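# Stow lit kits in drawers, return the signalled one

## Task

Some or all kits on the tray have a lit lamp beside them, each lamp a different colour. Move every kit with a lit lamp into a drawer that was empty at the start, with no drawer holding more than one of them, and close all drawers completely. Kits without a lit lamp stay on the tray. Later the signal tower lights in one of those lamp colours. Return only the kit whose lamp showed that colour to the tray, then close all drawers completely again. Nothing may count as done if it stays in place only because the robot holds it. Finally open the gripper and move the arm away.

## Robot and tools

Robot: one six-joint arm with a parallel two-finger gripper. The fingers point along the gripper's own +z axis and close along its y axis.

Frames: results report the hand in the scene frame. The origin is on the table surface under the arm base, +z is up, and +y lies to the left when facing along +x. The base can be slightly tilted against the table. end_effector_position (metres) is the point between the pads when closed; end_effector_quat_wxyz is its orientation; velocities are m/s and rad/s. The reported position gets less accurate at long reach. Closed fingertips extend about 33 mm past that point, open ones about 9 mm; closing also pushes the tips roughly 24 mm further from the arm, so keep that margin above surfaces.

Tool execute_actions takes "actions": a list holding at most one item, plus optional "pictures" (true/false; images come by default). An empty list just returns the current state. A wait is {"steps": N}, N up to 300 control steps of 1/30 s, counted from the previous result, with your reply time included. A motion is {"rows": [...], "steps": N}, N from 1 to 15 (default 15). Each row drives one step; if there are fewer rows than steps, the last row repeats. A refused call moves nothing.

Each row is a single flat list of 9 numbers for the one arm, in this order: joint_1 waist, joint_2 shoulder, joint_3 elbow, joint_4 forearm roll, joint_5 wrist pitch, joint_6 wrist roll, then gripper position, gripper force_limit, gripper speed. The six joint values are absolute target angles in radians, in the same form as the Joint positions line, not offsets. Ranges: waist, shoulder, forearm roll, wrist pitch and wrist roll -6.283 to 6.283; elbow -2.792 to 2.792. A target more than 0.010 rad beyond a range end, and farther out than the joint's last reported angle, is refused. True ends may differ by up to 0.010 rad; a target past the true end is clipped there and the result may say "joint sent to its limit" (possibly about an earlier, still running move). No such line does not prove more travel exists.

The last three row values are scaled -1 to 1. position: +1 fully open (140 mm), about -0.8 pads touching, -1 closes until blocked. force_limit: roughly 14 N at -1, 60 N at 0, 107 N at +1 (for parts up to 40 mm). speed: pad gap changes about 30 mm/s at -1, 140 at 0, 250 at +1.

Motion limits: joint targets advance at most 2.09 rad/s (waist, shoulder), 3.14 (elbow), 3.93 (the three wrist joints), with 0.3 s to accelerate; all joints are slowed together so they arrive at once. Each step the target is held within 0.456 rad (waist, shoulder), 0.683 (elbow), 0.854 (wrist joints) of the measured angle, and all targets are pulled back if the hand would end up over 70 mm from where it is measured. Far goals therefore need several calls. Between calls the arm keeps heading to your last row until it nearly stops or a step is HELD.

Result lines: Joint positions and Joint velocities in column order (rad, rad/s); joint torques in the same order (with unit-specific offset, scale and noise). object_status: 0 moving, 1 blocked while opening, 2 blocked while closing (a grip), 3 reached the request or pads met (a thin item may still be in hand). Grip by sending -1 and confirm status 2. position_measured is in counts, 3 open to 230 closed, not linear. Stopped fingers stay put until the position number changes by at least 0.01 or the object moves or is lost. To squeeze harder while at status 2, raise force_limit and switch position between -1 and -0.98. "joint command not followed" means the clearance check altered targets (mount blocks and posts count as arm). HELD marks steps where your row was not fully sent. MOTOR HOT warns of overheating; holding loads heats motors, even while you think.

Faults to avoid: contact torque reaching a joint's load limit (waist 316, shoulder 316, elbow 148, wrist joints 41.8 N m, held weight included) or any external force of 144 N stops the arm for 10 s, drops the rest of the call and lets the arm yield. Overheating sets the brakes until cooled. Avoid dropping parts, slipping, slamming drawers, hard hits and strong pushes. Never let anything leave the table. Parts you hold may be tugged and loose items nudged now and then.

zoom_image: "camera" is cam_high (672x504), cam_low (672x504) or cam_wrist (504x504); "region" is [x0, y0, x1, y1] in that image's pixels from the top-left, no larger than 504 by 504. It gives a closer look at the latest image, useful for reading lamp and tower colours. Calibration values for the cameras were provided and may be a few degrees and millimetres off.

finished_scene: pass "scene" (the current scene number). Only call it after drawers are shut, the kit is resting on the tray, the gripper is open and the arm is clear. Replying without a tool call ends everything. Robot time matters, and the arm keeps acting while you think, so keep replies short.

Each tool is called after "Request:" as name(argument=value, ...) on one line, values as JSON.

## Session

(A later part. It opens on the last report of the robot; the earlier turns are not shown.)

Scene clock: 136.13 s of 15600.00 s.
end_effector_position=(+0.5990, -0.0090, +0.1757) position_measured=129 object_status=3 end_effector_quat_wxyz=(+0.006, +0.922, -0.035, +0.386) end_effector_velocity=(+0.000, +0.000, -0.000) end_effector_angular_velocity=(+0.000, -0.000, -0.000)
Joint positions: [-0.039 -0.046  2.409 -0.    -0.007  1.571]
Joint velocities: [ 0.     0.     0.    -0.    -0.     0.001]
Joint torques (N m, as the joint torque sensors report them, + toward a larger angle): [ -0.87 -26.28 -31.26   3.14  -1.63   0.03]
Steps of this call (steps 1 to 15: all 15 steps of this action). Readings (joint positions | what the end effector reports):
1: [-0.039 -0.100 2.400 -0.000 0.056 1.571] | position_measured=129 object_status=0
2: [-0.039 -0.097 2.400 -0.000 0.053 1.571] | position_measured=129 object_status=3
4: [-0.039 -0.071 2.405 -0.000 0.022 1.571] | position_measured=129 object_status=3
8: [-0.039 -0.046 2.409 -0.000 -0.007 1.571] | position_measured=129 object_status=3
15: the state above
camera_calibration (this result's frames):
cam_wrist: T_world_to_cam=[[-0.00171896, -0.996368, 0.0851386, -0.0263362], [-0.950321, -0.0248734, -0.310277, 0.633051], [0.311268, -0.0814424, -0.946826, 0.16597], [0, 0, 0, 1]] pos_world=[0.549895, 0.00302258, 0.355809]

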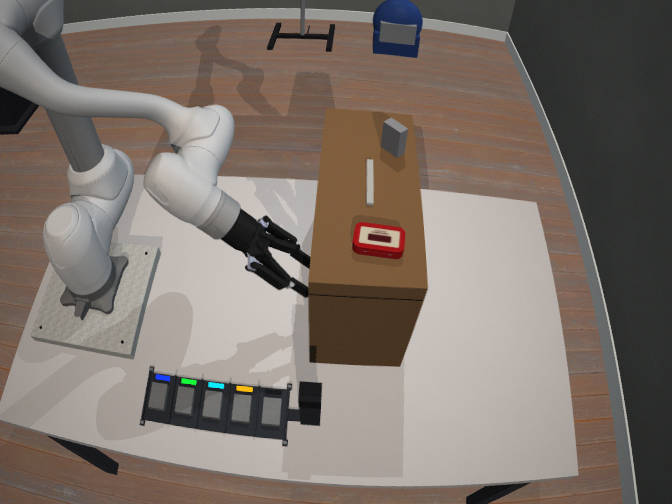

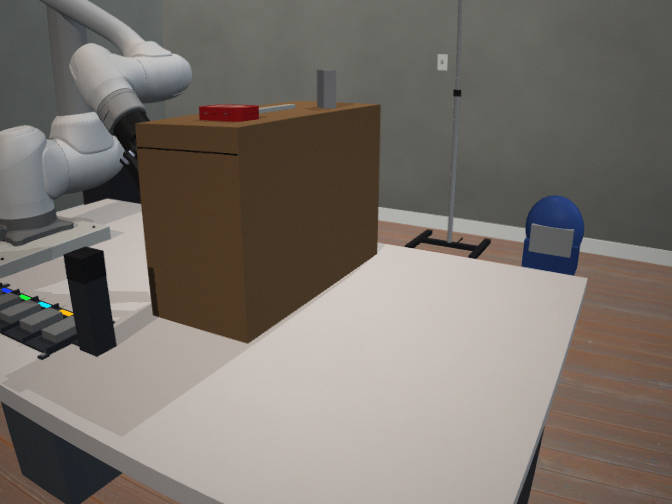

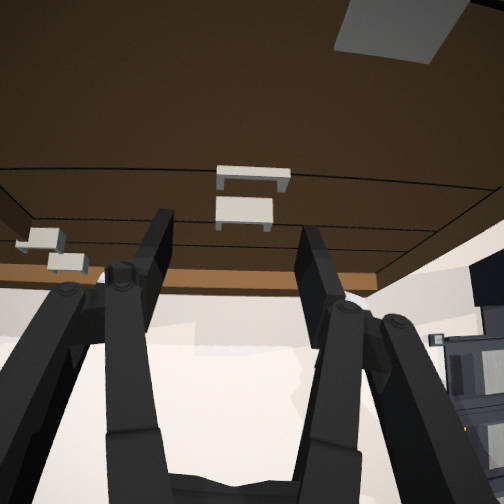

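Request:
execute_actions(actions=[{"rows":[[-0.039,-0.046,2.409,0,-0.007,1.571,-1,0.3,0]],"steps":15}], pictures=false)

Request:
execute_actions(actions=[{"steps":10}])

Scene clock: 140.53 s of 15600.00 s.
end_effector_position=(+0.5992, -0.0090, +0.1758) position_measured=195 object_status=0 end_effector_quat_wxyz=(+0.006, +0.922, -0.035, +0.386) end_effector_velocity=(-0.000, +0.000, -0.001) end_effector_angular_velocity=(+0.001, +0.002, -0.000)
Joint positions: [-0.039 -0.046  2.409  0.    -0.007  1.571]
Joint velocities: [ 0.     0.    -0.     0.     0.002  0.   ]
Joint torques (N m, as the joint torque sensors report them, + toward a larger angle): [ 45.92 -21.53 -27.48   2.25  -0.17  -0.67]
Steps of this call (steps 1 to 15: the robot went on to your last target; steps 16 to 90: nothing new was sent; then 0.90 s passed at rest; steps 91 to 105: all 15 steps of this action). Readings (joint positions | what the end effector reports):
91: [-0.039 -0.046 2.409 0.000 -0.007 1.571] | position_measured=129 object_status=0
92: [-0.039 -0.046 2.409 0.000 -0.007 1.571] | position_measured=131 object_status=0
94: [-0.039 -0.046 2.409 0.000 -0.007 1.571] | position_measured=146 object_status=0
98: [-0.039 -0.046 2.409 0.000 -0.007 1.571] | position_measured=176 object_status=0
105: the state above

Scene clock: 140.87 s of 15600.00 s.
end_effector_position=(+0.5992, -0.0090, +0.1758) position_measured=195 object_status=2 end_effector_quat_wxyz=(+0.006, +0.922, -0.035, +0.386) end_effector_velocity=(+0.000, +0.001, +0.000) end_effector_angular_velocity=(+0.000, -0.000, +0.001)
Joint positions: [-0.039 -0.046  2.409  0.    -0.007  1.571]
Joint velocities: [ 0.001 -0.    -0.    -0.     0.     0.001]
Joint torques (N m, as the joint torque sensors report them, + toward a larger angle): [ 46.06 -21.61 -27.33   2.28   0.    -0.69]
Steps of this call (steps 1 to 10: the robot went on to your last target). Readings (joint positions | what the end effector reports):
1: [-0.039 -0.046 2.409 0.000 -0.007 1.571] | position_measured=195 object_status=2
2: [-0.039 -0.046 2.409 0.000 -0.007 1.571] | position_measured=195 object_status=2
4: [-0.039 -0.046 2.409 0.000 -0.007 1.571] | position_measured=195 object_status=2
8: [-0.039 -0.046 2.409 0.000 -0.007 1.571] | position_measured=195 object_status=2
10: the state above
camera_calibration (this result's frames):
cam_wrist: T_world_to_cam=[[-0.00177295, -0.996374, 0.0850583, -0.0262692], [-0.950233, -0.0248202, -0.310551, 0.63324], [0.311537, -0.0813757, -0.946743, 0.165872], [0, 0, 0, 1]] pos_world=[0.550003, 0.00304114, 0.355926]

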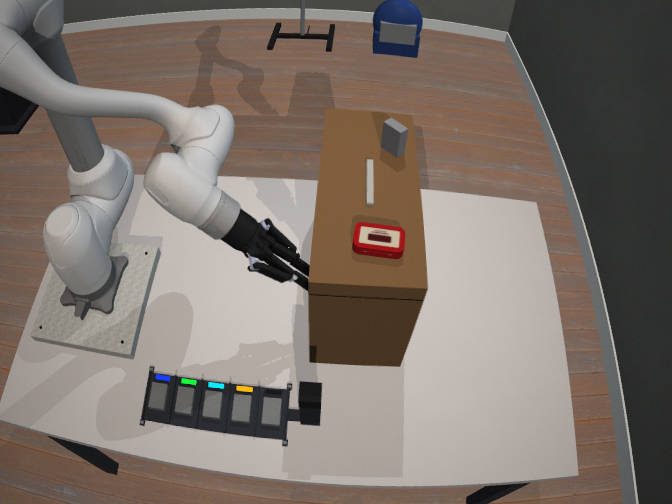

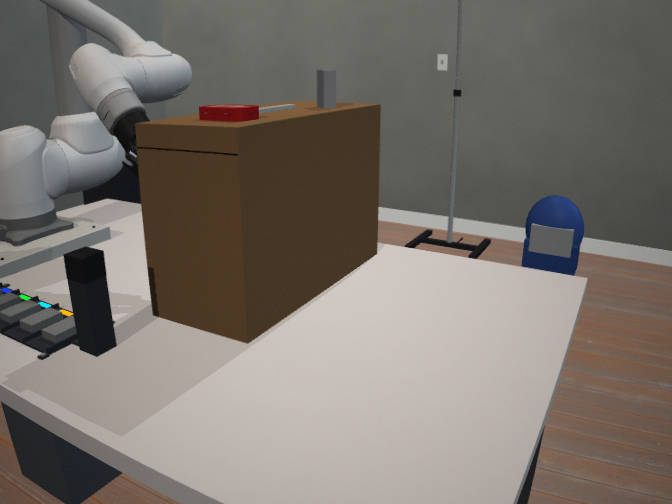

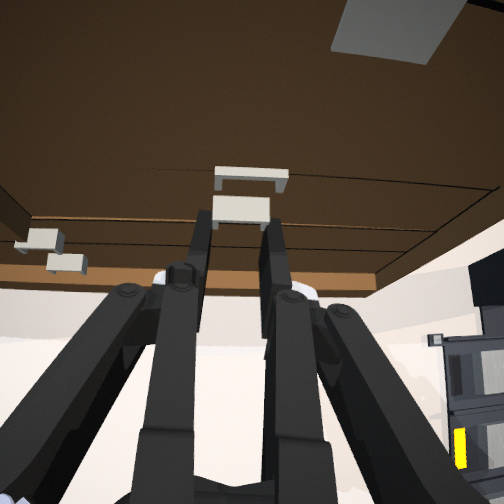

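Request:
execute_actions(actions=[{"rows":[[-0.047,-0.046,2.409,0,-0.007,1.571,-1,0.3,0]],"steps":15}], pictures=false)

Scene clock: 144.63 s of 15600.00 s.
end_effector_position=(+0.5990, -0.0136, +0.1756) position_measured=195 object_status=2 end_effector_quat_wxyz=(+0.008, +0.922, -0.038, +0.386) end_effector_velocity=(-0.000, -0.000, -0.000) end_effector_angular_velocity=(+0.000, +0.001, -0.001)
Joint positions: [-0.047 -0.046  2.409 -0.    -0.007  1.571]
Joint velocities: [-0.001  0.     0.    -0.     0.     0.   ]
Joint torques (N m, as the joint torque sensors report them, + toward a larger angle): [-63.25 -14.27 -28.99   5.02  -0.58   1.55]
Steps of this call (steps 1 to 15: the robot went on to your last target; steps 16 to 90: nothing new was sent; then 0.27 s passed at rest; steps 91 to 105: all 15 steps of this action). Readings (joint positions | what the end effector reports):
91: [-0.039 -0.046 2.409 -0.000 -0.007 1.571] | position_measured=195 object_status=2
92: [-0.041 -0.046 2.409 -0.000 -0.007 1.571] | position_measured=195 object_status=2
94: [-0.046 -0.046 2.409 -0.000 -0.007 1.571] | position_measured=195 object_status=2
98: [-0.046 -0.046 2.409 -0.000 -0.007 1.571] | position_measured=195 object_status=2
105: the state above

Request:
execute_actions(actions=[{"rows":[[-0.0424,-0.046,2.409,0,-0.007,1.571,-1,0.3,0],[-0.0424,-0.046,2.409,0,-0.007,1.571,-1,0.3,0],[-0.0424,-0.046,2.409,0,-0.007,1.571,-1,0.3,0],[-0.043,-0.055,2.417,0,-0.006,1.571,-1,0.3,0],[-0.0434,-0.064,2.425,0,-0.005,1.571,-1,0.3,0],[-0.0438,-0.073,2.432,0,-0.004,1.571,-1,0.3,0],[-0.0442,-0.082,2.44,0,-0.003,1.571,-1,0.3,0],[-0.0446,-0.091,2.448,0,-0.001,1.571,-1,0.3,0],[-0.045,-0.1,2.455,0,0,1.571,-1,0.3,0],[-0.0454,-0.109,2.463,0,0.002,1.571,-1,0.3,0],[-0.0457,-0.118,2.47,0,0.003,1.571,-1,0.3,0],[-0.046,-0.127,2.478,0,0.005,1.571,-1,0.3,0],[-0.0464,-0.1353,2.4855,0,0.006,1.571,-1,0.3,0]],"steps":15}])

Scene clock: 156.93 s of 15600.00 s.
end_effector_position=(+0.5514, -0.0098, +0.1757) position_measured=195 object_status=2 end_effector_quat_wxyz=(+0.007, +0.922, -0.038, +0.386) end_effector_velocity=(-0.089, +0.003, -0.005) end_effector_angular_velocity=(+0.001, -0.001, -0.008)
Joint positions: [-0.046 -0.132  2.482  0.     0.005  1.571]
Joint velocities: [-0.007 -0.159  0.137  0.001  0.02   0.001]
Joint torques (N m, as the joint torque sensors report them, + toward a larger angle): [ 29.3   -3.55 -31.33   3.47   0.03  -0.49]
Steps of this call (steps 1 to 15: the robot went on to your last target; steps 16 to 90: nothing new was sent; then 8.80 s passed at rest; steps 91 to 105: all 15 steps of this action). Readings (joint positions | what the end effector reports):
91: [-0.047 -0.046 2.409 0.000 -0.007 1.571] | position_measured=195 object_status=2
92: [-0.046 -0.046 2.409 0.000 -0.007 1.571] | position_measured=195 object_status=2
94: [-0.044 -0.046 2.409 0.000 -0.007 1.571] | position_measured=195 object_status=2
98: [-0.044 -0.071 2.431 0.000 -0.004 1.571] | position_measured=195 object_status=2
105: the state above
camera_calibration (this result's frames):
cam_wrist: T_world_to_cam=[[-0.00932551, -0.996346, 0.0848991, -0.0229795], [-0.950384, -0.0175695, -0.310582, 0.587931], [0.310939, -0.0835831, -0.946748, 0.180879], [0, 0, 0, 1]] pos_world=[0.502304, 0.00255256, 0.355798]

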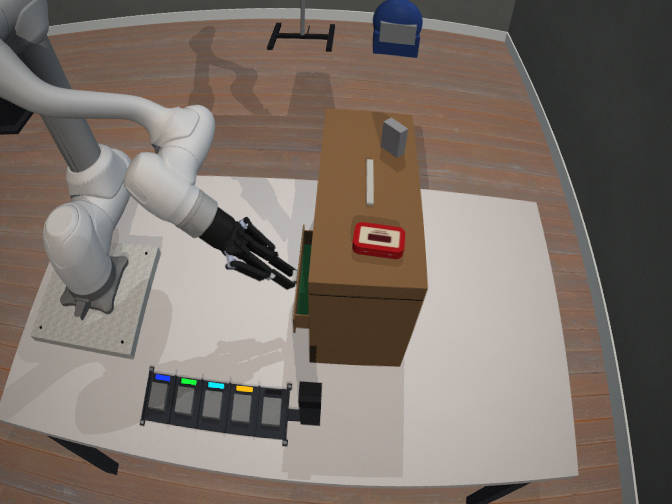

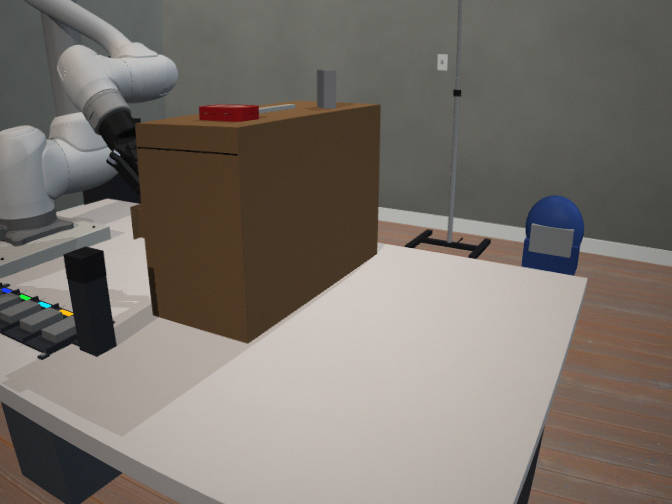

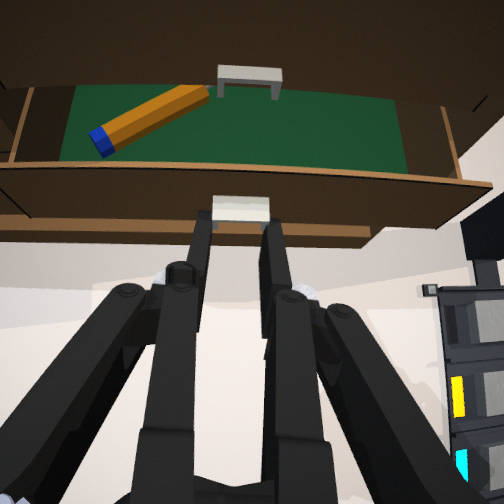

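Request:
execute_actions(actions=[{"rows":[[-0.047,-0.127,2.478,0,0.005,1.571,-1,0.3,0],[-0.0465,-0.118,2.47,0,0.003,1.571,-1,0.3,0],[-0.046,-0.109,2.463,0,0.002,1.571,-1,0.3,0],[-0.0455,-0.1,2.455,0,0,1.571,-1,0.3,0],[-0.045,-0.091,2.448,0,-0.001,1.571,-1,0.3,0],[-0.0445,-0.082,2.44,0,-0.003,1.571,-1,0.3,0],[-0.044,-0.073,2.432,0,-0.004,1.571,-1,0.3,0],[-0.0435,-0.064,2.425,0,-0.005,1.571,-1,0.3,0],[-0.043,-0.055,2.417,0,-0.006,1.571,-1,0.3,0],[-0.0424,-0.046,2.409,0,-0.007,1.571,-1,0.3,0],[-0.0424,-0.043,2.4065,0,-0.007,1.571,-1,0.3,0]],"steps":15}], pictures=false)

Request:
execute_actions(actions=[{"rows":[[-0.0424,-0.046,2.409,0,-0.007,1.571,0,0.3,0.5],[-0.0424,-0.046,2.409,0,-0.007,1.571,0,0.3,0.5],[-0.0424,-0.046,2.409,0,-0.007,1.571,0,0.3,0.5],[-0.0424,-0.046,2.409,0,-0.007,1.571,0,0.3,0.5],[-0.0424,-0.046,2.409,0,-0.007,1.571,0,0.3,0.5],[-0.0424,-0.046,2.409,0,-0.007,1.571,0,0.3,0.5],[-0.0424,-0.046,2.409,0,-0.007,1.571,0,0.3,0.5],[-0.0424,-0.046,2.409,0,-0.007,1.571,0,0.3,0.5],[-0.0424,-0.2,2.46,0,0.096,1.571,0,0.3,0.5]],"steps":15}])

Scene clock: 166.73 s of 15600.00 s.
end_effector_position=(+0.6005, -0.0110, +0.1755) position_measured=195 object_status=2 end_effector_quat_wxyz=(+0.007, +0.922, -0.036, +0.386) end_effector_velocity=(+0.001, +0.001, -0.000) end_effector_angular_velocity=(+0.000, +0.001, +0.002)
Joint positions: [-0.042 -0.043  2.407 -0.    -0.007  1.571]
Joint velocities: [ 0.002  0.003 -0.002 -0.    -0.     0.001]
Joint torques (N m, as the joint torque sensors report them, + toward a larger angle): [ -2.62 -11.47 -27.98   3.37  -0.43   0.41]
Steps of this call (steps 1 to 15: the robot went on to your last target; steps 16 to 90: nothing new was sent; then 6.30 s passed at rest; steps 91 to 105: all 15 steps of this action). Readings (joint positions | what the end effector reports):
91: [-0.046 -0.135 2.486 -0.000 0.006 1.571] | position_measured=195 object_status=2
92: [-0.046 -0.133 2.484 -0.000 0.006 1.571] | position_measured=195 object_status=2
94: [-0.046 -0.119 2.472 -0.000 0.004 1.571] | position_measured=195 object_status=2
98: [-0.044 -0.084 2.442 -0.000 -0.002 1.571] | position_measured=195 object_status=2
105: the state above

Scene clock: 167.23 s of 15600.00 s.
end_effector_position=(+0.5574, -0.0083, +0.1997) position_measured=129 object_status=3 end_effector_quat_wxyz=(+0.007, +0.922, -0.036, +0.386) end_effector_velocity=(-0.264, +0.016, +0.132) end_effector_angular_velocity=(-0.001, -0.008, -0.002)
Joint positions: [-0.042 -0.162  2.447 -0.     0.07   1.571]
Joint velocities: [-0.001 -0.723  0.24  -0.     0.475  0.   ]
Joint torques (N m, as the joint torque sensors report them, + toward a larger angle): [ -8.6   12.   -34.14   3.61  -1.78   0.13]
Steps of this call (steps 1 to 15: all 15 steps of this action). Readings (joint positions | what the end effector reports):
1: [-0.042 -0.043 2.407 -0.000 -0.007 1.571] | position_measured=195 object_status=0
2: [-0.042 -0.044 2.407 -0.000 -0.007 1.571] | position_measured=195 object_status=0
4: [-0.042 -0.046 2.409 -0.000 -0.007 1.571] | position_measured=173 object_status=0
8: [-0.042 -0.046 2.409 -0.000 -0.007 1.571] | position_measured=131 object_status=0
15: the state above
camera_calibration (this result's frames):
cam_wrist: T_world_to_cam=[[-0.00488378, -0.996351, 0.0852148, -0.0259805], [-0.950233, -0.0219212, -0.310767, 0.601045], [0.311501, -0.0824917, -0.946658, 0.201509], [0, 0, 0, 1]] pos_world=[0.508236, 0.0039128, 0.379759]

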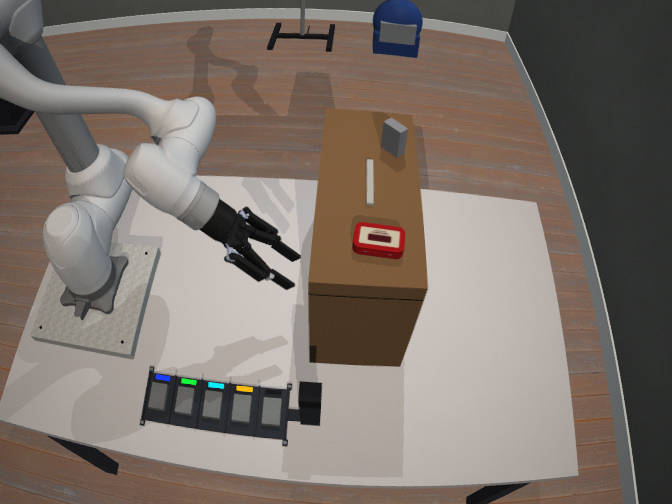

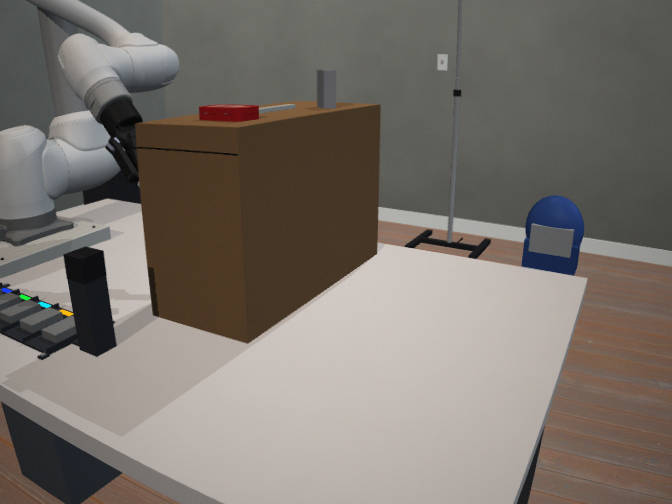

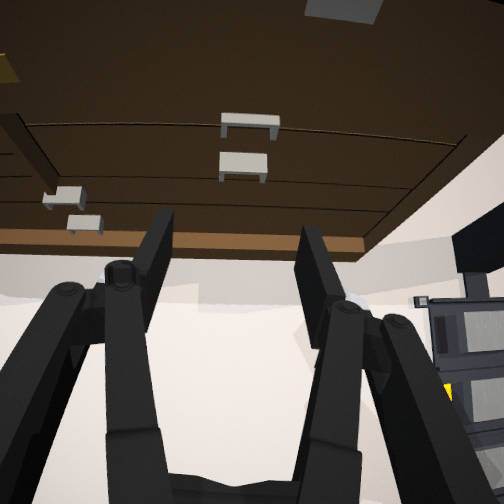

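Request:
execute_actions(actions=[{"rows":[[-0.0424,-0.203,2.4416,0,0.117,1.571,0,0.3,0.5],[-0.0424,-0.203,2.4416,0,0.117,1.571,0,0.3,0.5],[-0.0424,-0.203,2.4416,0,0.117,1.571,0,0.3,0.5],[-0.0424,-0.203,2.4416,0,0.117,1.571,0,0.3,0.5],[-0.0424,-0.17,2.417,0,0.11,1.571,0,0.3,0.5],[-0.0424,-0.14,2.393,0,0.103,1.571,0,0.3,0.5],[-0.0424,-0.1093,2.369,0,0.0964,1.571,0,0.3,0.5]],"steps":15}], pictures=false)

Request:
execute_actions(actions=[{"rows":[[-0.0424,-0.1093,2.369,0,0.0964,1.571,-1,0.3,0.4]],"steps":15}])

Scene clock: 174.03 s of 15600.00 s.
end_effector_position=(+0.5985, -0.0116, +0.2152) position_measured=129 object_status=3 end_effector_quat_wxyz=(+0.007, +0.922, -0.036, +0.386) end_effector_velocity=(+0.001, +0.000, +0.001) end_effector_angular_velocity=(-0.000, -0.003, +0.000)
Joint positions: [-0.042 -0.109  2.369  0.     0.096  1.571]
Joint velocities: [ 0.     0.    -0.     0.    -0.003 -0.   ]
Joint torques (N m, as the joint torque sensors report them, + toward a larger angle): [ -1.36 -23.83 -33.71   3.62  -1.89   0.07]
Steps of this call (steps 1 to 30: the robot went on to your last target; steps 31 to 90: nothing new was sent; then 3.30 s passed at rest; steps 91 to 105: all 15 steps of this action). Readings (joint positions | what the end effector reports):
91: [-0.042 -0.200 2.460 0.000 0.096 1.571] | position_measured=129 object_status=3
92: [-0.042 -0.201 2.456 0.000 0.101 1.571] | position_measured=129 object_status=3
94: [-0.042 -0.203 2.443 0.000 0.115 1.571] | position_measured=129 object_status=3
98: [-0.042 -0.173 2.418 0.000 0.109 1.571] | position_measured=129 object_status=3
105: the state above

Scene clock: 184.40 s of 15600.00 s.
end_effector_position=(+0.5986, -0.0007, +0.2154) position_measured=234 object_status=3 end_effector_quat_wxyz=(+0.003, +0.922, -0.028, +0.386) end_effector_velocity=(+0.000, +0.000, -0.001) end_effector_angular_velocity=(-0.000, -0.000, +0.000)
Joint positions: [-0.024 -0.109  2.369  0.     0.096  1.571]
Joint velocities: [ 0.     0.001  0.    -0.    -0.002 -0.   ]
Joint torques (N m, as the joint torque sensors report them, + toward a larger angle): [-27.52 -21.81 -32.42   2.58  -1.33   0.6 ]
FORCE FAULT: contact force on the arm reached its limit, and the arm stopped for 10 seconds. The contact can be on any part of the arm, not only on its tool. The arm's remaining commands of this call were not run. The arm holds still and accepts commands again. Move the arm away from the contact; if what it grips holds it there, let go first. Pushing or pulling that hard again can fault the arm again.
The stop began at step 11 of this call (marked STOPPED below). From that step on the arm followed nothing that you had sent. 5 steps, steps kept back included, did not run and will not run. Nothing is kept back now, and the robot has no last target.
Steps of this call (steps 1 to 10: the first 10 steps of this action; steps 11 to 311: the stop). Readings (joint positions | what the end effector reports):
1: [-0.042 -0.109 2.369 0.000 0.096 1.571] | position_measured=129 object_status=0
2: [-0.042 -0.109 2.369 0.000 0.096 1.571] | position_measured=132 object_status=0
4: [-0.042 -0.109 2.369 0.000 0.096 1.571] | position_measured=152 object_status=0
8: [-0.042 -0.109 2.369 0.000 0.096 1.571] | position_measured=191 object_status=0
11: [-0.040 -0.109 2.369 0.000 0.096 1.571] | position_measured=217 object_status=0 STOPPED
311: the state above
camera_calibration (this result's frames):
cam_wrist: T_world_to_cam=[[0.0129988, -0.996274, 0.0852551, -0.0303013], [-0.949793, -0.0389584, -0.310445, 0.644884], [0.31261, -0.0769393, -0.94676, 0.203548], [0, 0, 0, 1]] pos_world=[0.549269, 0.0105961, 0.395496]

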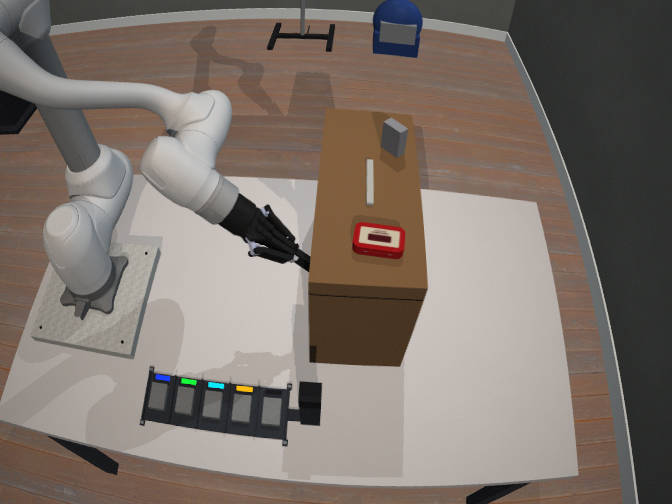

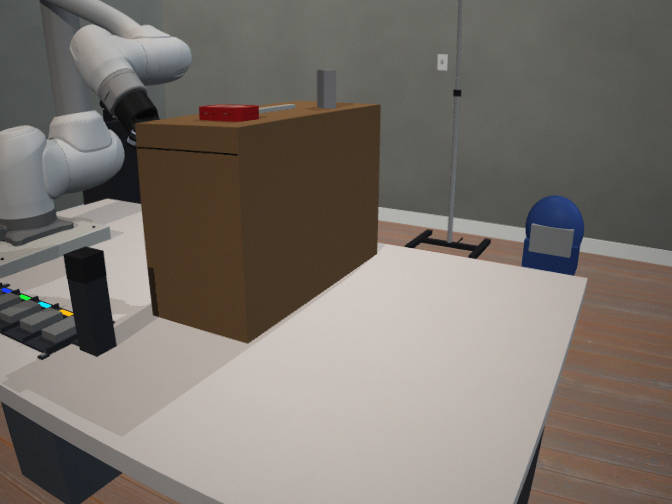

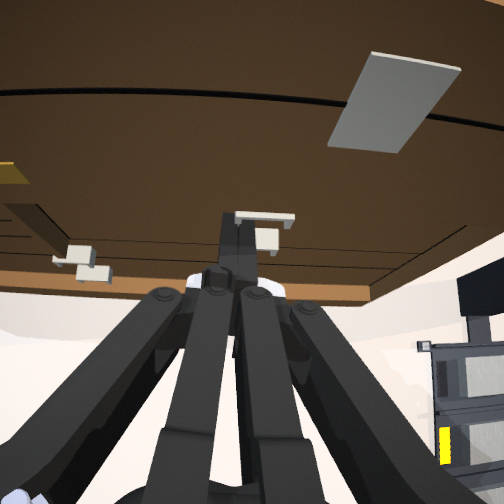

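Request:
execute_actions(actions=[{"rows":[[-0.024,-0.14,2.38,0,0.11,1.571,0,0,0.5],[-0.024,-0.14,2.38,0,0.11,1.571,0,0,0.5],[-0.024,-0.14,2.38,0,0.11,1.571,0,0,0.5],[-0.024,-0.14,2.38,0,0.11,1.571,0,0,0.5],[-0.024,-0.14,2.38,0,0.11,1.571,0,0,0.5],[-0.049,-0.15,2.375,0,0.13,1.571,0,0,0.5],[-0.049,-0.15,2.375,0,0.13,1.571,0,0,0.5],[-0.049,-0.15,2.375,0,0.13,1.571,0,0,0.5],[-0.049,-0.15,2.375,0,0.13,1.571,0,0,0.5],[-0.049,-0.15,2.375,0,0.13,1.571,0,0,0.5],[-0.049,-0.1235,2.358,0,0.1215,1.571,0,0,0.5]],"steps":15}], pictures=false)

Request:
execute_actions(actions=[{"rows":[[-0.049,-0.1235,2.358,0,0.1215,1.571,-0.3,-0.5,-0.5]],"steps":15}])

Scene clock: 193.37 s of 15600.00 s.
end_effector_position=(+0.5982, -0.0156, +0.2252) position_measured=129 object_status=0 end_effector_quat_wxyz=(+0.008, +0.922, -0.039, +0.386) end_effector_velocity=(+0.022, -0.003, -0.005) end_effector_angular_velocity=(+0.001, +0.004, -0.003)
Joint positions: [-0.049 -0.124  2.358  0.     0.122  1.571]
Joint velocities: [-0.002  0.047 -0.028  0.001 -0.015  0.   ]
Joint torques (N m, as the joint torque sensors report them, + toward a larger angle): [  6.83 -46.4  -28.23   2.9   -1.39   0.09]
Steps of this call (steps 1 to 90: nothing new was sent; then 5.47 s passed at rest; steps 91 to 105: all 15 steps of this action). Readings (joint positions | what the end effector reports):
91: [-0.024 -0.109 2.369 0.000 0.096 1.571] | position_measured=234 object_status=0
92: [-0.024 -0.112 2.370 0.000 0.097 1.571] | position_measured=234 object_status=0
94: [-0.024 -0.133 2.377 0.000 0.107 1.571] | position_measured=211 object_status=0
98: [-0.036 -0.145 2.377 0.000 0.120 1.571] | position_measured=167 object_status=0
105: the state above

Scene clock: 193.87 s of 15600.00 s.
end_effector_position=(+0.5985, -0.0157, +0.2252) position_measured=167 object_status=0 end_effector_quat_wxyz=(+0.008, +0.922, -0.039, +0.386) end_effector_velocity=(-0.000, +0.001, +0.000) end_effector_angular_velocity=(+0.000, -0.001, +0.001)
Joint positions: [-0.049 -0.124  2.358  0.     0.122  1.571]
Joint velocities: [ 0.001 -0.001  0.     0.    -0.     0.001]
Joint torques (N m, as the joint torque sensors report them, + toward a larger angle): [ -1.2  -22.26 -35.36   3.61  -2.27   0.24]
Steps of this call (steps 1 to 15: all 15 steps of this action). Readings (joint positions | what the end effector reports):
1: [-0.049 -0.124 2.358 0.000 0.122 1.571] | position_measured=129 object_status=0
2: [-0.049 -0.124 2.358 0.000 0.122 1.571] | position_measured=130 object_status=0
4: [-0.049 -0.124 2.358 0.000 0.122 1.571] | position_measured=139 object_status=0
8: [-0.049 -0.124 2.358 0.000 0.122 1.571] | position_measured=158 object_status=0
15: the state above
camera_calibration (this result's frames):
cam_wrist: T_world_to_cam=[[-0.0116164, -0.996311, 0.0850261, -0.0312544], [-0.950553, -0.0153881, -0.31018, 0.647994], [0.310344, -0.084425, -0.946868, 0.21293], [0, 0, 0, 1]] pos_world=[0.549508, -0.00319102, 0.405269]

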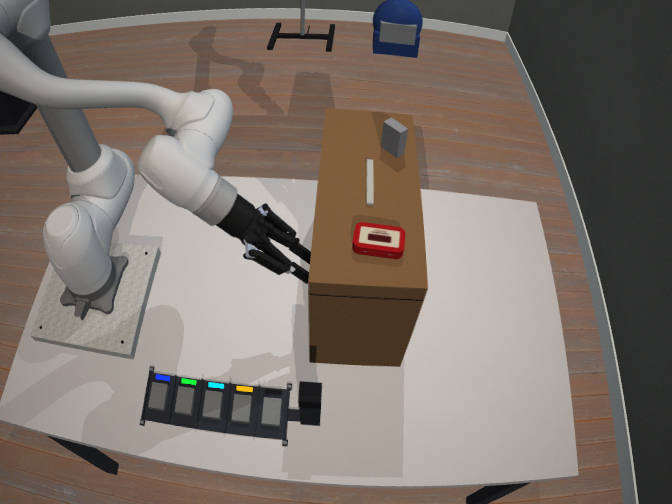

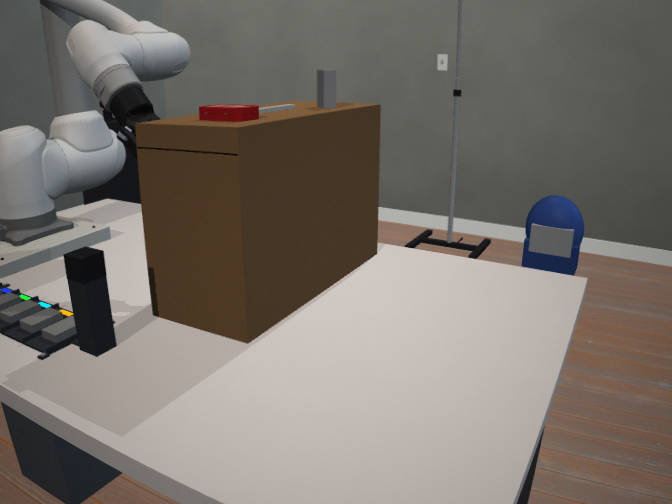

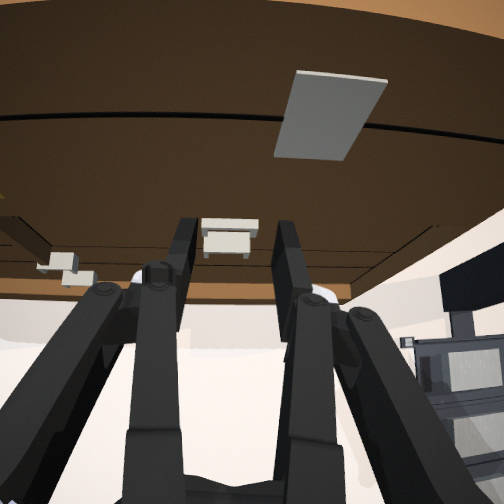

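Request:
execute_actions(actions=[{"rows":[[-0.045,-0.1235,2.358,0,0.1215,1.571,-1,-0.6,-0.3]],"steps":15}], pictures=false)

Request:
execute_actions(actions=[{"steps":10}])

Scene clock: 196.87 s of 15600.00 s.
end_effector_position=(+0.5986, -0.0132, +0.2253) position_measured=190 object_status=2 end_effector_quat_wxyz=(+0.007, +0.922, -0.038, +0.386) end_effector_velocity=(-0.000, -0.000, +0.000) end_effector_angular_velocity=(-0.000, -0.000, -0.000)
Joint positions: [-0.045 -0.123  2.358 -0.     0.121  1.571]
Joint velocities: [-0. -0.  0. -0. -0. -0.]
Joint torques (N m, as the joint torque sensors report them, + toward a larger angle): [-43.54 -15.94 -30.77   1.33  -0.46   0.93]
Steps of this call (steps 1 to 15: the robot went on to your last target; steps 16 to 75: nothing new was sent; steps 76 to 90: all 15 steps of this action). Readings (joint positions | what the end effector reports):
76: [-0.049 -0.123 2.358 -0.000 0.121 1.571] | position_measured=167 object_status=0
77: [-0.048 -0.123 2.358 0.000 0.121 1.571] | position_measured=169 object_status=0
79: [-0.046 -0.123 2.358 -0.000 0.121 1.571] | position_measured=180 object_status=0
83: [-0.045 -0.123 2.358 -0.000 0.121 1.571] | position_measured=190 object_status=0
90: the state above

Scene clock: 197.20 s of 15600.00 s.
end_effector_position=(+0.5986, -0.0132, +0.2253) position_measured=190 object_status=2 end_effector_quat_wxyz=(+0.007, +0.922, -0.038, +0.386) end_effector_velocity=(-0.001, -0.001, -0.000) end_effector_angular_velocity=(+0.000, +0.002, -0.001)
Joint positions: [-0.045 -0.124  2.358 -0.     0.121  1.571]
Joint velocities: [-0.001 -0.     0.     0.     0.002 -0.   ]
Joint torques (N m, as the joint torque sensors report them, + toward a larger angle): [-44.51 -15.74 -29.87   1.25   0.     0.74]
Steps of this call (steps 1 to 10: the robot went on to your last target). Readings (joint positions | what the end effector reports):
1: [-0.045 -0.123 2.358 -0.000 0.121 1.571] | position_measured=190 object_status=2
2: [-0.045 -0.123 2.358 -0.000 0.121 1.571] | position_measured=190 object_status=2
4: [-0.045 -0.123 2.358 -0.000 0.121 1.571] | position_measured=190 object_status=2
8: [-0.045 -0.123 2.358 -0.000 0.121 1.571] | position_measured=190 object_status=2
10: the state above
camera_calibration (this result's frames):
cam_wrist: T_world_to_cam=[[-0.00755119, -0.996347, 0.0850672, -0.0312581], [-0.950418, -0.0192966, -0.310377, 0.648068], [0.310885, -0.0831931, -0.9468, 0.212873], [0, 0, 0, 1]] pos_world=[0.54952, -0.000928845, 0.405353]

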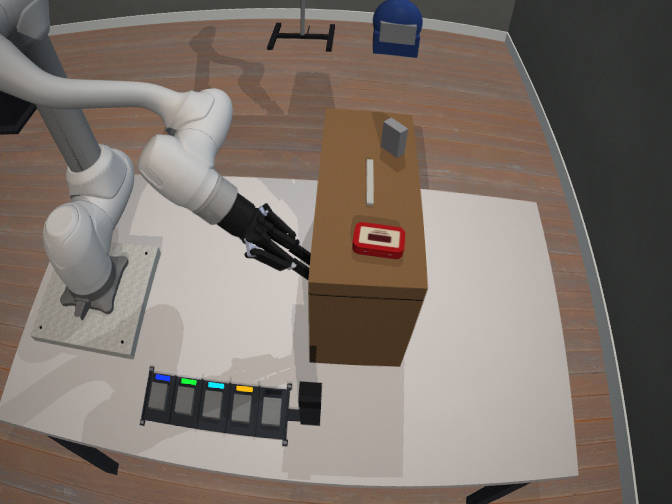

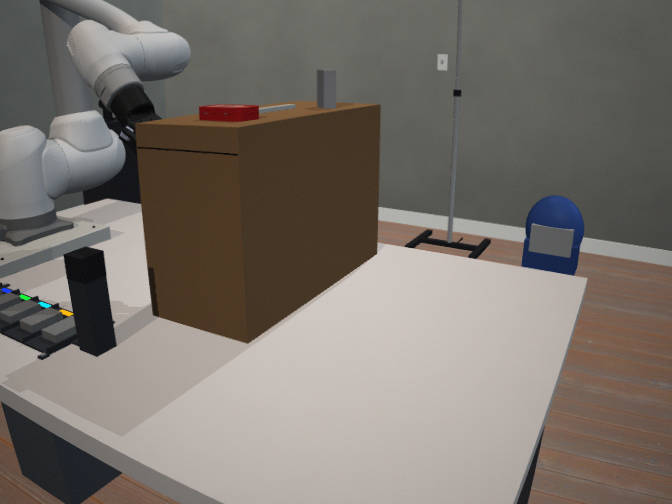

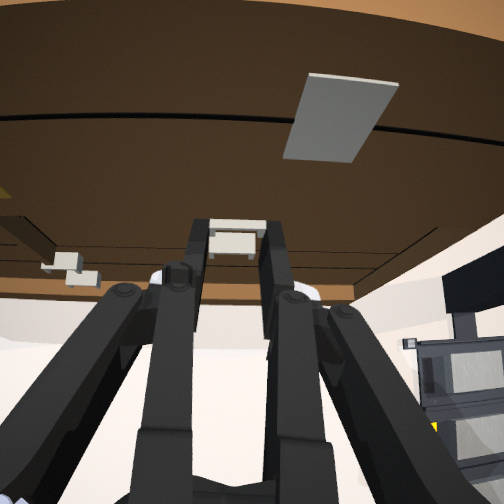

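Request:
execute_actions(actions=[{"rows":[[-0.042,-0.1235,2.358,0,0.1215,1.571,-1,-0.6,0],[-0.042,-0.1235,2.358,0,0.1215,1.571,-1,-0.6,0],[-0.042,-0.1235,2.358,0,0.1215,1.571,-1,-0.6,0],[-0.042,-0.1235,2.358,0,0.1215,1.571,-0.97,0.2,0],[-0.042,-0.1235,2.358,0,0.1215,1.571,-0.97,0.2,0],[-0.042,-0.1235,2.358,0,0.1215,1.571,-0.97,0.2,0],[-0.0427,-0.134,2.366,0,0.124,1.571,-0.97,0.2,0],[-0.0434,-0.1445,2.374,0,0.1265,1.571,-0.97,0.2,0],[-0.044,-0.155,2.382,0,0.129,1.571,-0.97,0.2,0],[-0.0447,-0.1655,2.39,0,0.1315,1.571,-0.97,0.2,0],[-0.0454,-0.176,2.398,0,0.134,1.571,-0.97,0.2,0],[-0.046,-0.1865,2.406,0,0.1365,1.571,-0.97,0.2,0],[-0.0467,-0.197,2.414,0,0.139,1.571,-0.97,0.2,0],[-0.0474,-0.2075,2.422,0,0.1415,1.571,-0.97,0.2,0],[-0.048,-0.2178,2.43,0,0.144,1.571,-0.97,0.2,0]],"steps":15}], pictures=false)

Request:
execute_actions(actions=[{"steps":10}])

Scene clock: 205.33 s of 15600.00 s.
end_effector_position=(+0.5617, -0.0113, +0.2255) position_measured=193 object_status=2 end_effector_quat_wxyz=(+0.008, +0.922, -0.038, +0.386) end_effector_velocity=(-0.162, +0.000, -0.003) end_effector_angular_velocity=(+0.000, -0.004, -0.022)
Joint positions: [-0.046 -0.193  2.411 -0.     0.138  1.571]
Joint velocities: [-0.022 -0.31   0.234  0.001  0.072  0.   ]
Joint torques (N m, as the joint torque sensors report them, + toward a larger angle): [  5.19 -15.4  -31.76   4.14  -0.5    0.03]
Steps of this call (steps 1 to 15: the robot went on to your last target; steps 16 to 90: nothing new was sent; then 4.63 s passed at rest; steps 91 to 105: all 15 steps of this action). Readings (joint positions | what the end effector reports):
91: [-0.045 -0.124 2.358 -0.000 0.122 1.571] | position_measured=190 object_status=2
92: [-0.044 -0.124 2.358 -0.000 0.122 1.571] | position_measured=190 object_status=2
94: [-0.043 -0.124 2.358 -0.000 0.122 1.571] | position_measured=190 object_status=0
98: [-0.043 -0.126 2.360 -0.000 0.122 1.571] | position_measured=193 object_status=0
105: the state above

Scene clock: 205.67 s of 15600.00 s.
end_effector_position=(+0.5487, -0.0112, +0.2248) position_measured=193 object_status=2 end_effector_quat_wxyz=(+0.008, +0.922, -0.039, +0.386) end_effector_velocity=(-0.001, -0.001, -0.000) end_effector_angular_velocity=(-0.000, +0.000, -0.001)
Joint positions: [-0.048 -0.218  2.43  -0.     0.144  1.571]
Joint velocities: [-0.001 -0.001  0.001 -0.     0.001 -0.   ]
Joint torques (N m, as the joint torque sensors report them, + toward a larger angle): [ 10.57  -2.42 -18.43   4.62   4.83  -0.07]
Steps of this call (steps 1 to 10: the robot went on to your last target). Readings (joint positions | what the end effector reports):
1: [-0.047 -0.204 2.419 -0.000 0.140 1.571] | position_measured=193 object_status=2
2: [-0.048 -0.212 2.426 -0.000 0.142 1.571] | position_measured=193 object_status=2
4: [-0.048 -0.218 2.430 -0.000 0.144 1.571] | position_measured=193 object_status=2
8: [-0.048 -0.218 2.430 -0.000 0.144 1.571] | position_measured=193 object_status=2
10: the state above
camera_calibration (this result's frames):
cam_wrist: T_world_to_cam=[[-0.0106276, -0.996316, 0.0850962, -0.0279286], [-0.950556, -0.0163482, -0.310121, 0.600575], [0.31037, -0.0841846, -0.946881, 0.228467], [0, 0, 0, 1]] pos_world=[0.499675, 0.00122602, 0.404958]

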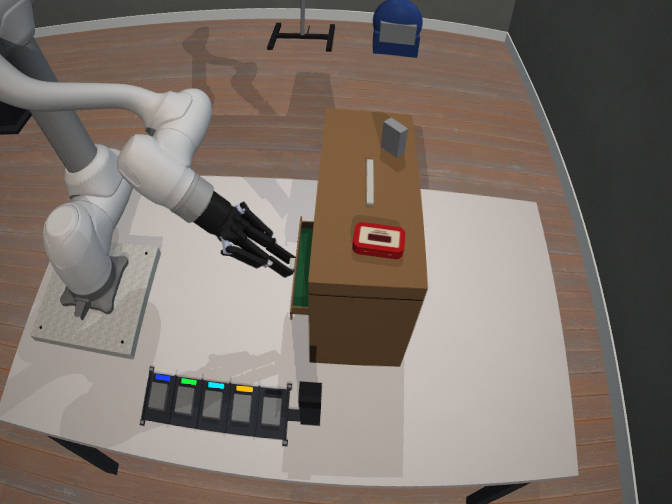

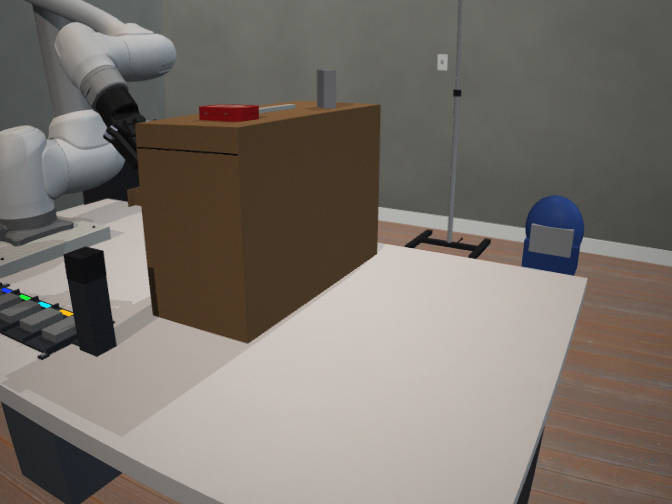

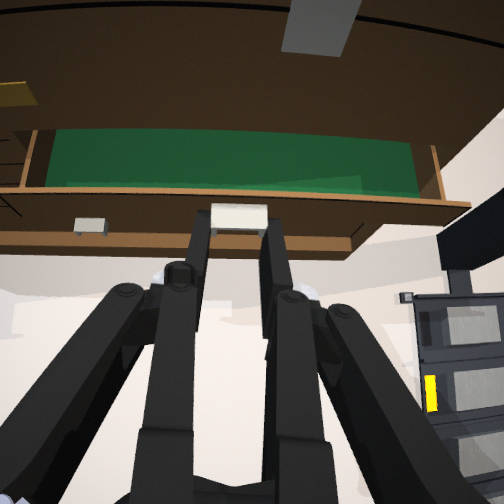

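Request:
execute_actions(actions=[{"rows":[[-0.0486,-0.228,2.4366,0,0.148,1.571,-0.97,0.2,0],[-0.0492,-0.2385,2.443,0,0.152,1.571,-0.97,0.2,0],[-0.0498,-0.249,2.45,0,0.155,1.571,-0.97,0.2,0],[-0.0504,-0.2595,2.4565,0,0.159,1.571,-0.97,0.2,0],[-0.051,-0.27,2.463,0,0.163,1.571,-0.97,0.2,0],[-0.0516,-0.2805,2.47,0,0.167,1.571,-0.97,0.2,0],[-0.0522,-0.291,2.4765,0,0.171,1.571,-0.97,0.2,0],[-0.0528,-0.3015,2.483,0,0.174,1.571,-0.97,0.2,0],[-0.0534,-0.312,2.49,0,0.178,1.571,-0.97,0.2,0],[-0.054,-0.3224,2.4963,0,0.182,1.571,-0.97,0.2,0],[-0.055,-0.345,2.508,0,0.193,1.571,-0.97,0.2,0],[-0.0565,-0.369,2.52,0,0.205,1.571,-0.97,0.2,0],[-0.058,-0.392,2.532,0,0.217,1.571,-0.97,0.2,0],[-0.059,-0.416,2.544,0,0.228,1.571,-0.97,0.2,0],[-0.06,-0.44,2.556,0,0.24,1.571,-0.97,0.2,0]],"steps":15}], pictures=false)

Request:
execute_actions(actions=[{"steps":12}])

Scene clock: 213.80 s of 15600.00 s.
end_effector_position=(+0.4770, -0.0099, +0.2251) position_measured=193 object_status=2 end_effector_quat_wxyz=(+0.009, +0.922, -0.043, +0.386) end_effector_velocity=(-0.257, +0.006, +0.001) end_effector_angular_velocity=(+0.000, -0.003, -0.034)
Joint positions: [-0.057 -0.373  2.522  0.     0.207  1.571]
Joint velocities: [-0.034 -0.603  0.309 -0.     0.29   0.   ]
Joint torques (N m, as the joint torque sensors report them, + toward a larger angle): [ 46.92   0.65 -21.43   9.86   3.7   -0.72]
Steps of this call (steps 1 to 30: the robot went on to your last target; steps 31 to 90: nothing new was sent; then 4.63 s passed at rest; steps 91 to 105: all 15 steps of this action). Readings (joint positions | what the end effector reports):
91: [-0.048 -0.218 2.430 0.000 0.144 1.571] | position_measured=193 object_status=2
92: [-0.048 -0.220 2.432 0.000 0.145 1.571] | position_measured=193 object_status=2
94: [-0.049 -0.236 2.442 0.000 0.151 1.571] | position_measured=193 object_status=2
98: [-0.051 -0.277 2.468 0.000 0.166 1.571] | position_measured=193 object_status=2
105: the state above

Scene clock: 224.17 s of 15600.00 s.
end_effector_position=(+0.4497, -0.0110, +0.2253) position_measured=193 object_status=2 end_effector_quat_wxyz=(+0.012, +0.921, -0.045, +0.387) end_effector_velocity=(-0.000, +0.000, +0.000) end_effector_angular_velocity=(+0.000, -0.000, +0.001)
Joint positions: [-0.064 -0.44   2.555 -0.003  0.239  1.571]
Joint velocities: [ 0.001 -0.     0.    -0.    -0.     0.   ]
Joint torques (N m, as the joint torque sensors report them, + toward a larger angle): [ 24.8    6.78 -31.38   8.75   0.88   0.01]
FORCE FAULT: contact force on the arm reached its limit, and the arm stopped for 10 seconds. The contact can be on any part of the arm, not only on its tool. The arm's remaining commands of this call were not run. The arm holds still and accepts commands again. Move the arm away from the contact; if what it grips holds it there, let go first. Pushing or pulling that hard again can fault the arm again.
The stop began at step 11 of this call (marked STOPPED below). From that step on the arm followed nothing that you had sent. Nothing is kept back now, and the robot has no last target.
Steps of this call (steps 1 to 10: the robot went on to your last target; steps 11 to 311: the stop). Readings (joint positions | what the end effector reports):
1: [-0.058 -0.394 2.533 0.000 0.217 1.571] | position_measured=193 object_status=2
2: [-0.059 -0.414 2.543 0.000 0.227 1.571] | position_measured=193 object_status=2
4: [-0.060 -0.437 2.554 -0.000 0.238 1.571] | position_measured=193 object_status=2
8: [-0.060 -0.440 2.556 -0.000 0.240 1.571] | position_measured=193 object_status=2
11: [-0.061 -0.440 2.555 -0.001 0.239 1.571] | position_measured=193 object_status=2 STOPPED
311: the state above
camera_calibration (this result's frames):
cam_wrist: T_world_to_cam=[[-0.0253046, -0.995817, 0.0877977, -0.022849], [-0.950172, -0.00333751, -0.311708, 0.506951], [0.310697, -0.0913106, -0.946113, 0.259254], [0, 0, 0, 1]] pos_world=[0.400563, 0.00261118, 0.40531]

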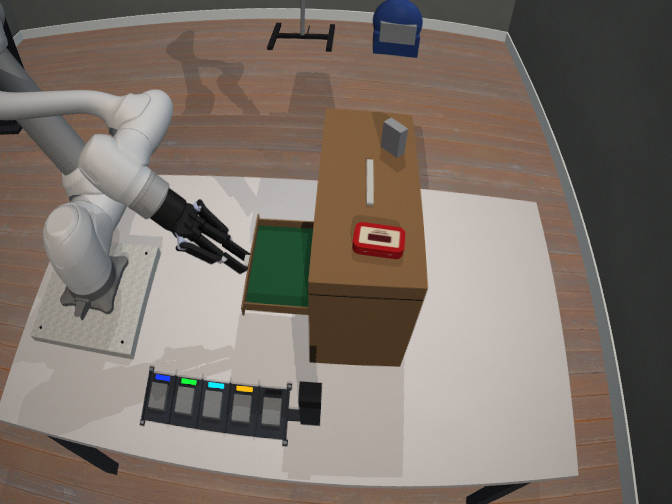

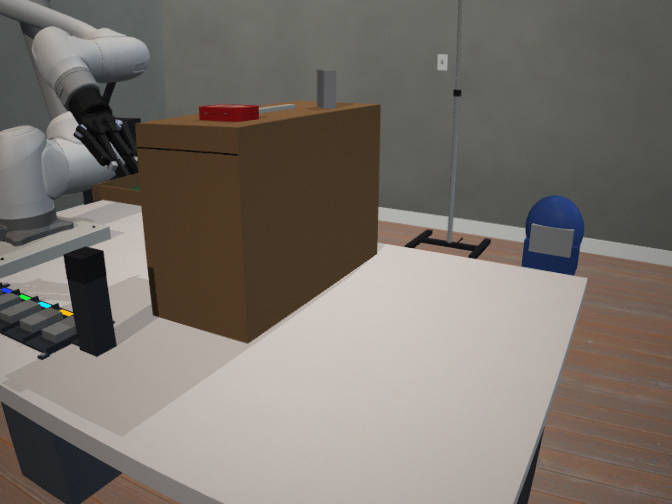

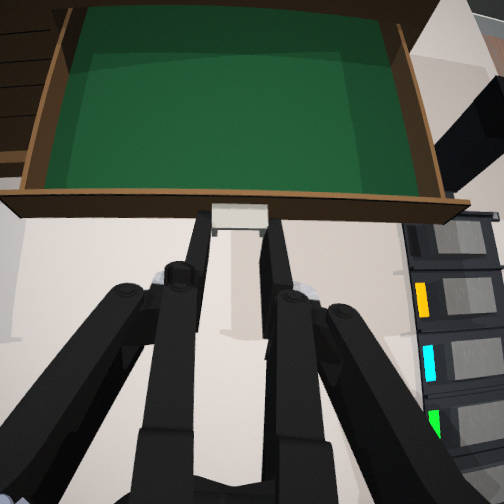

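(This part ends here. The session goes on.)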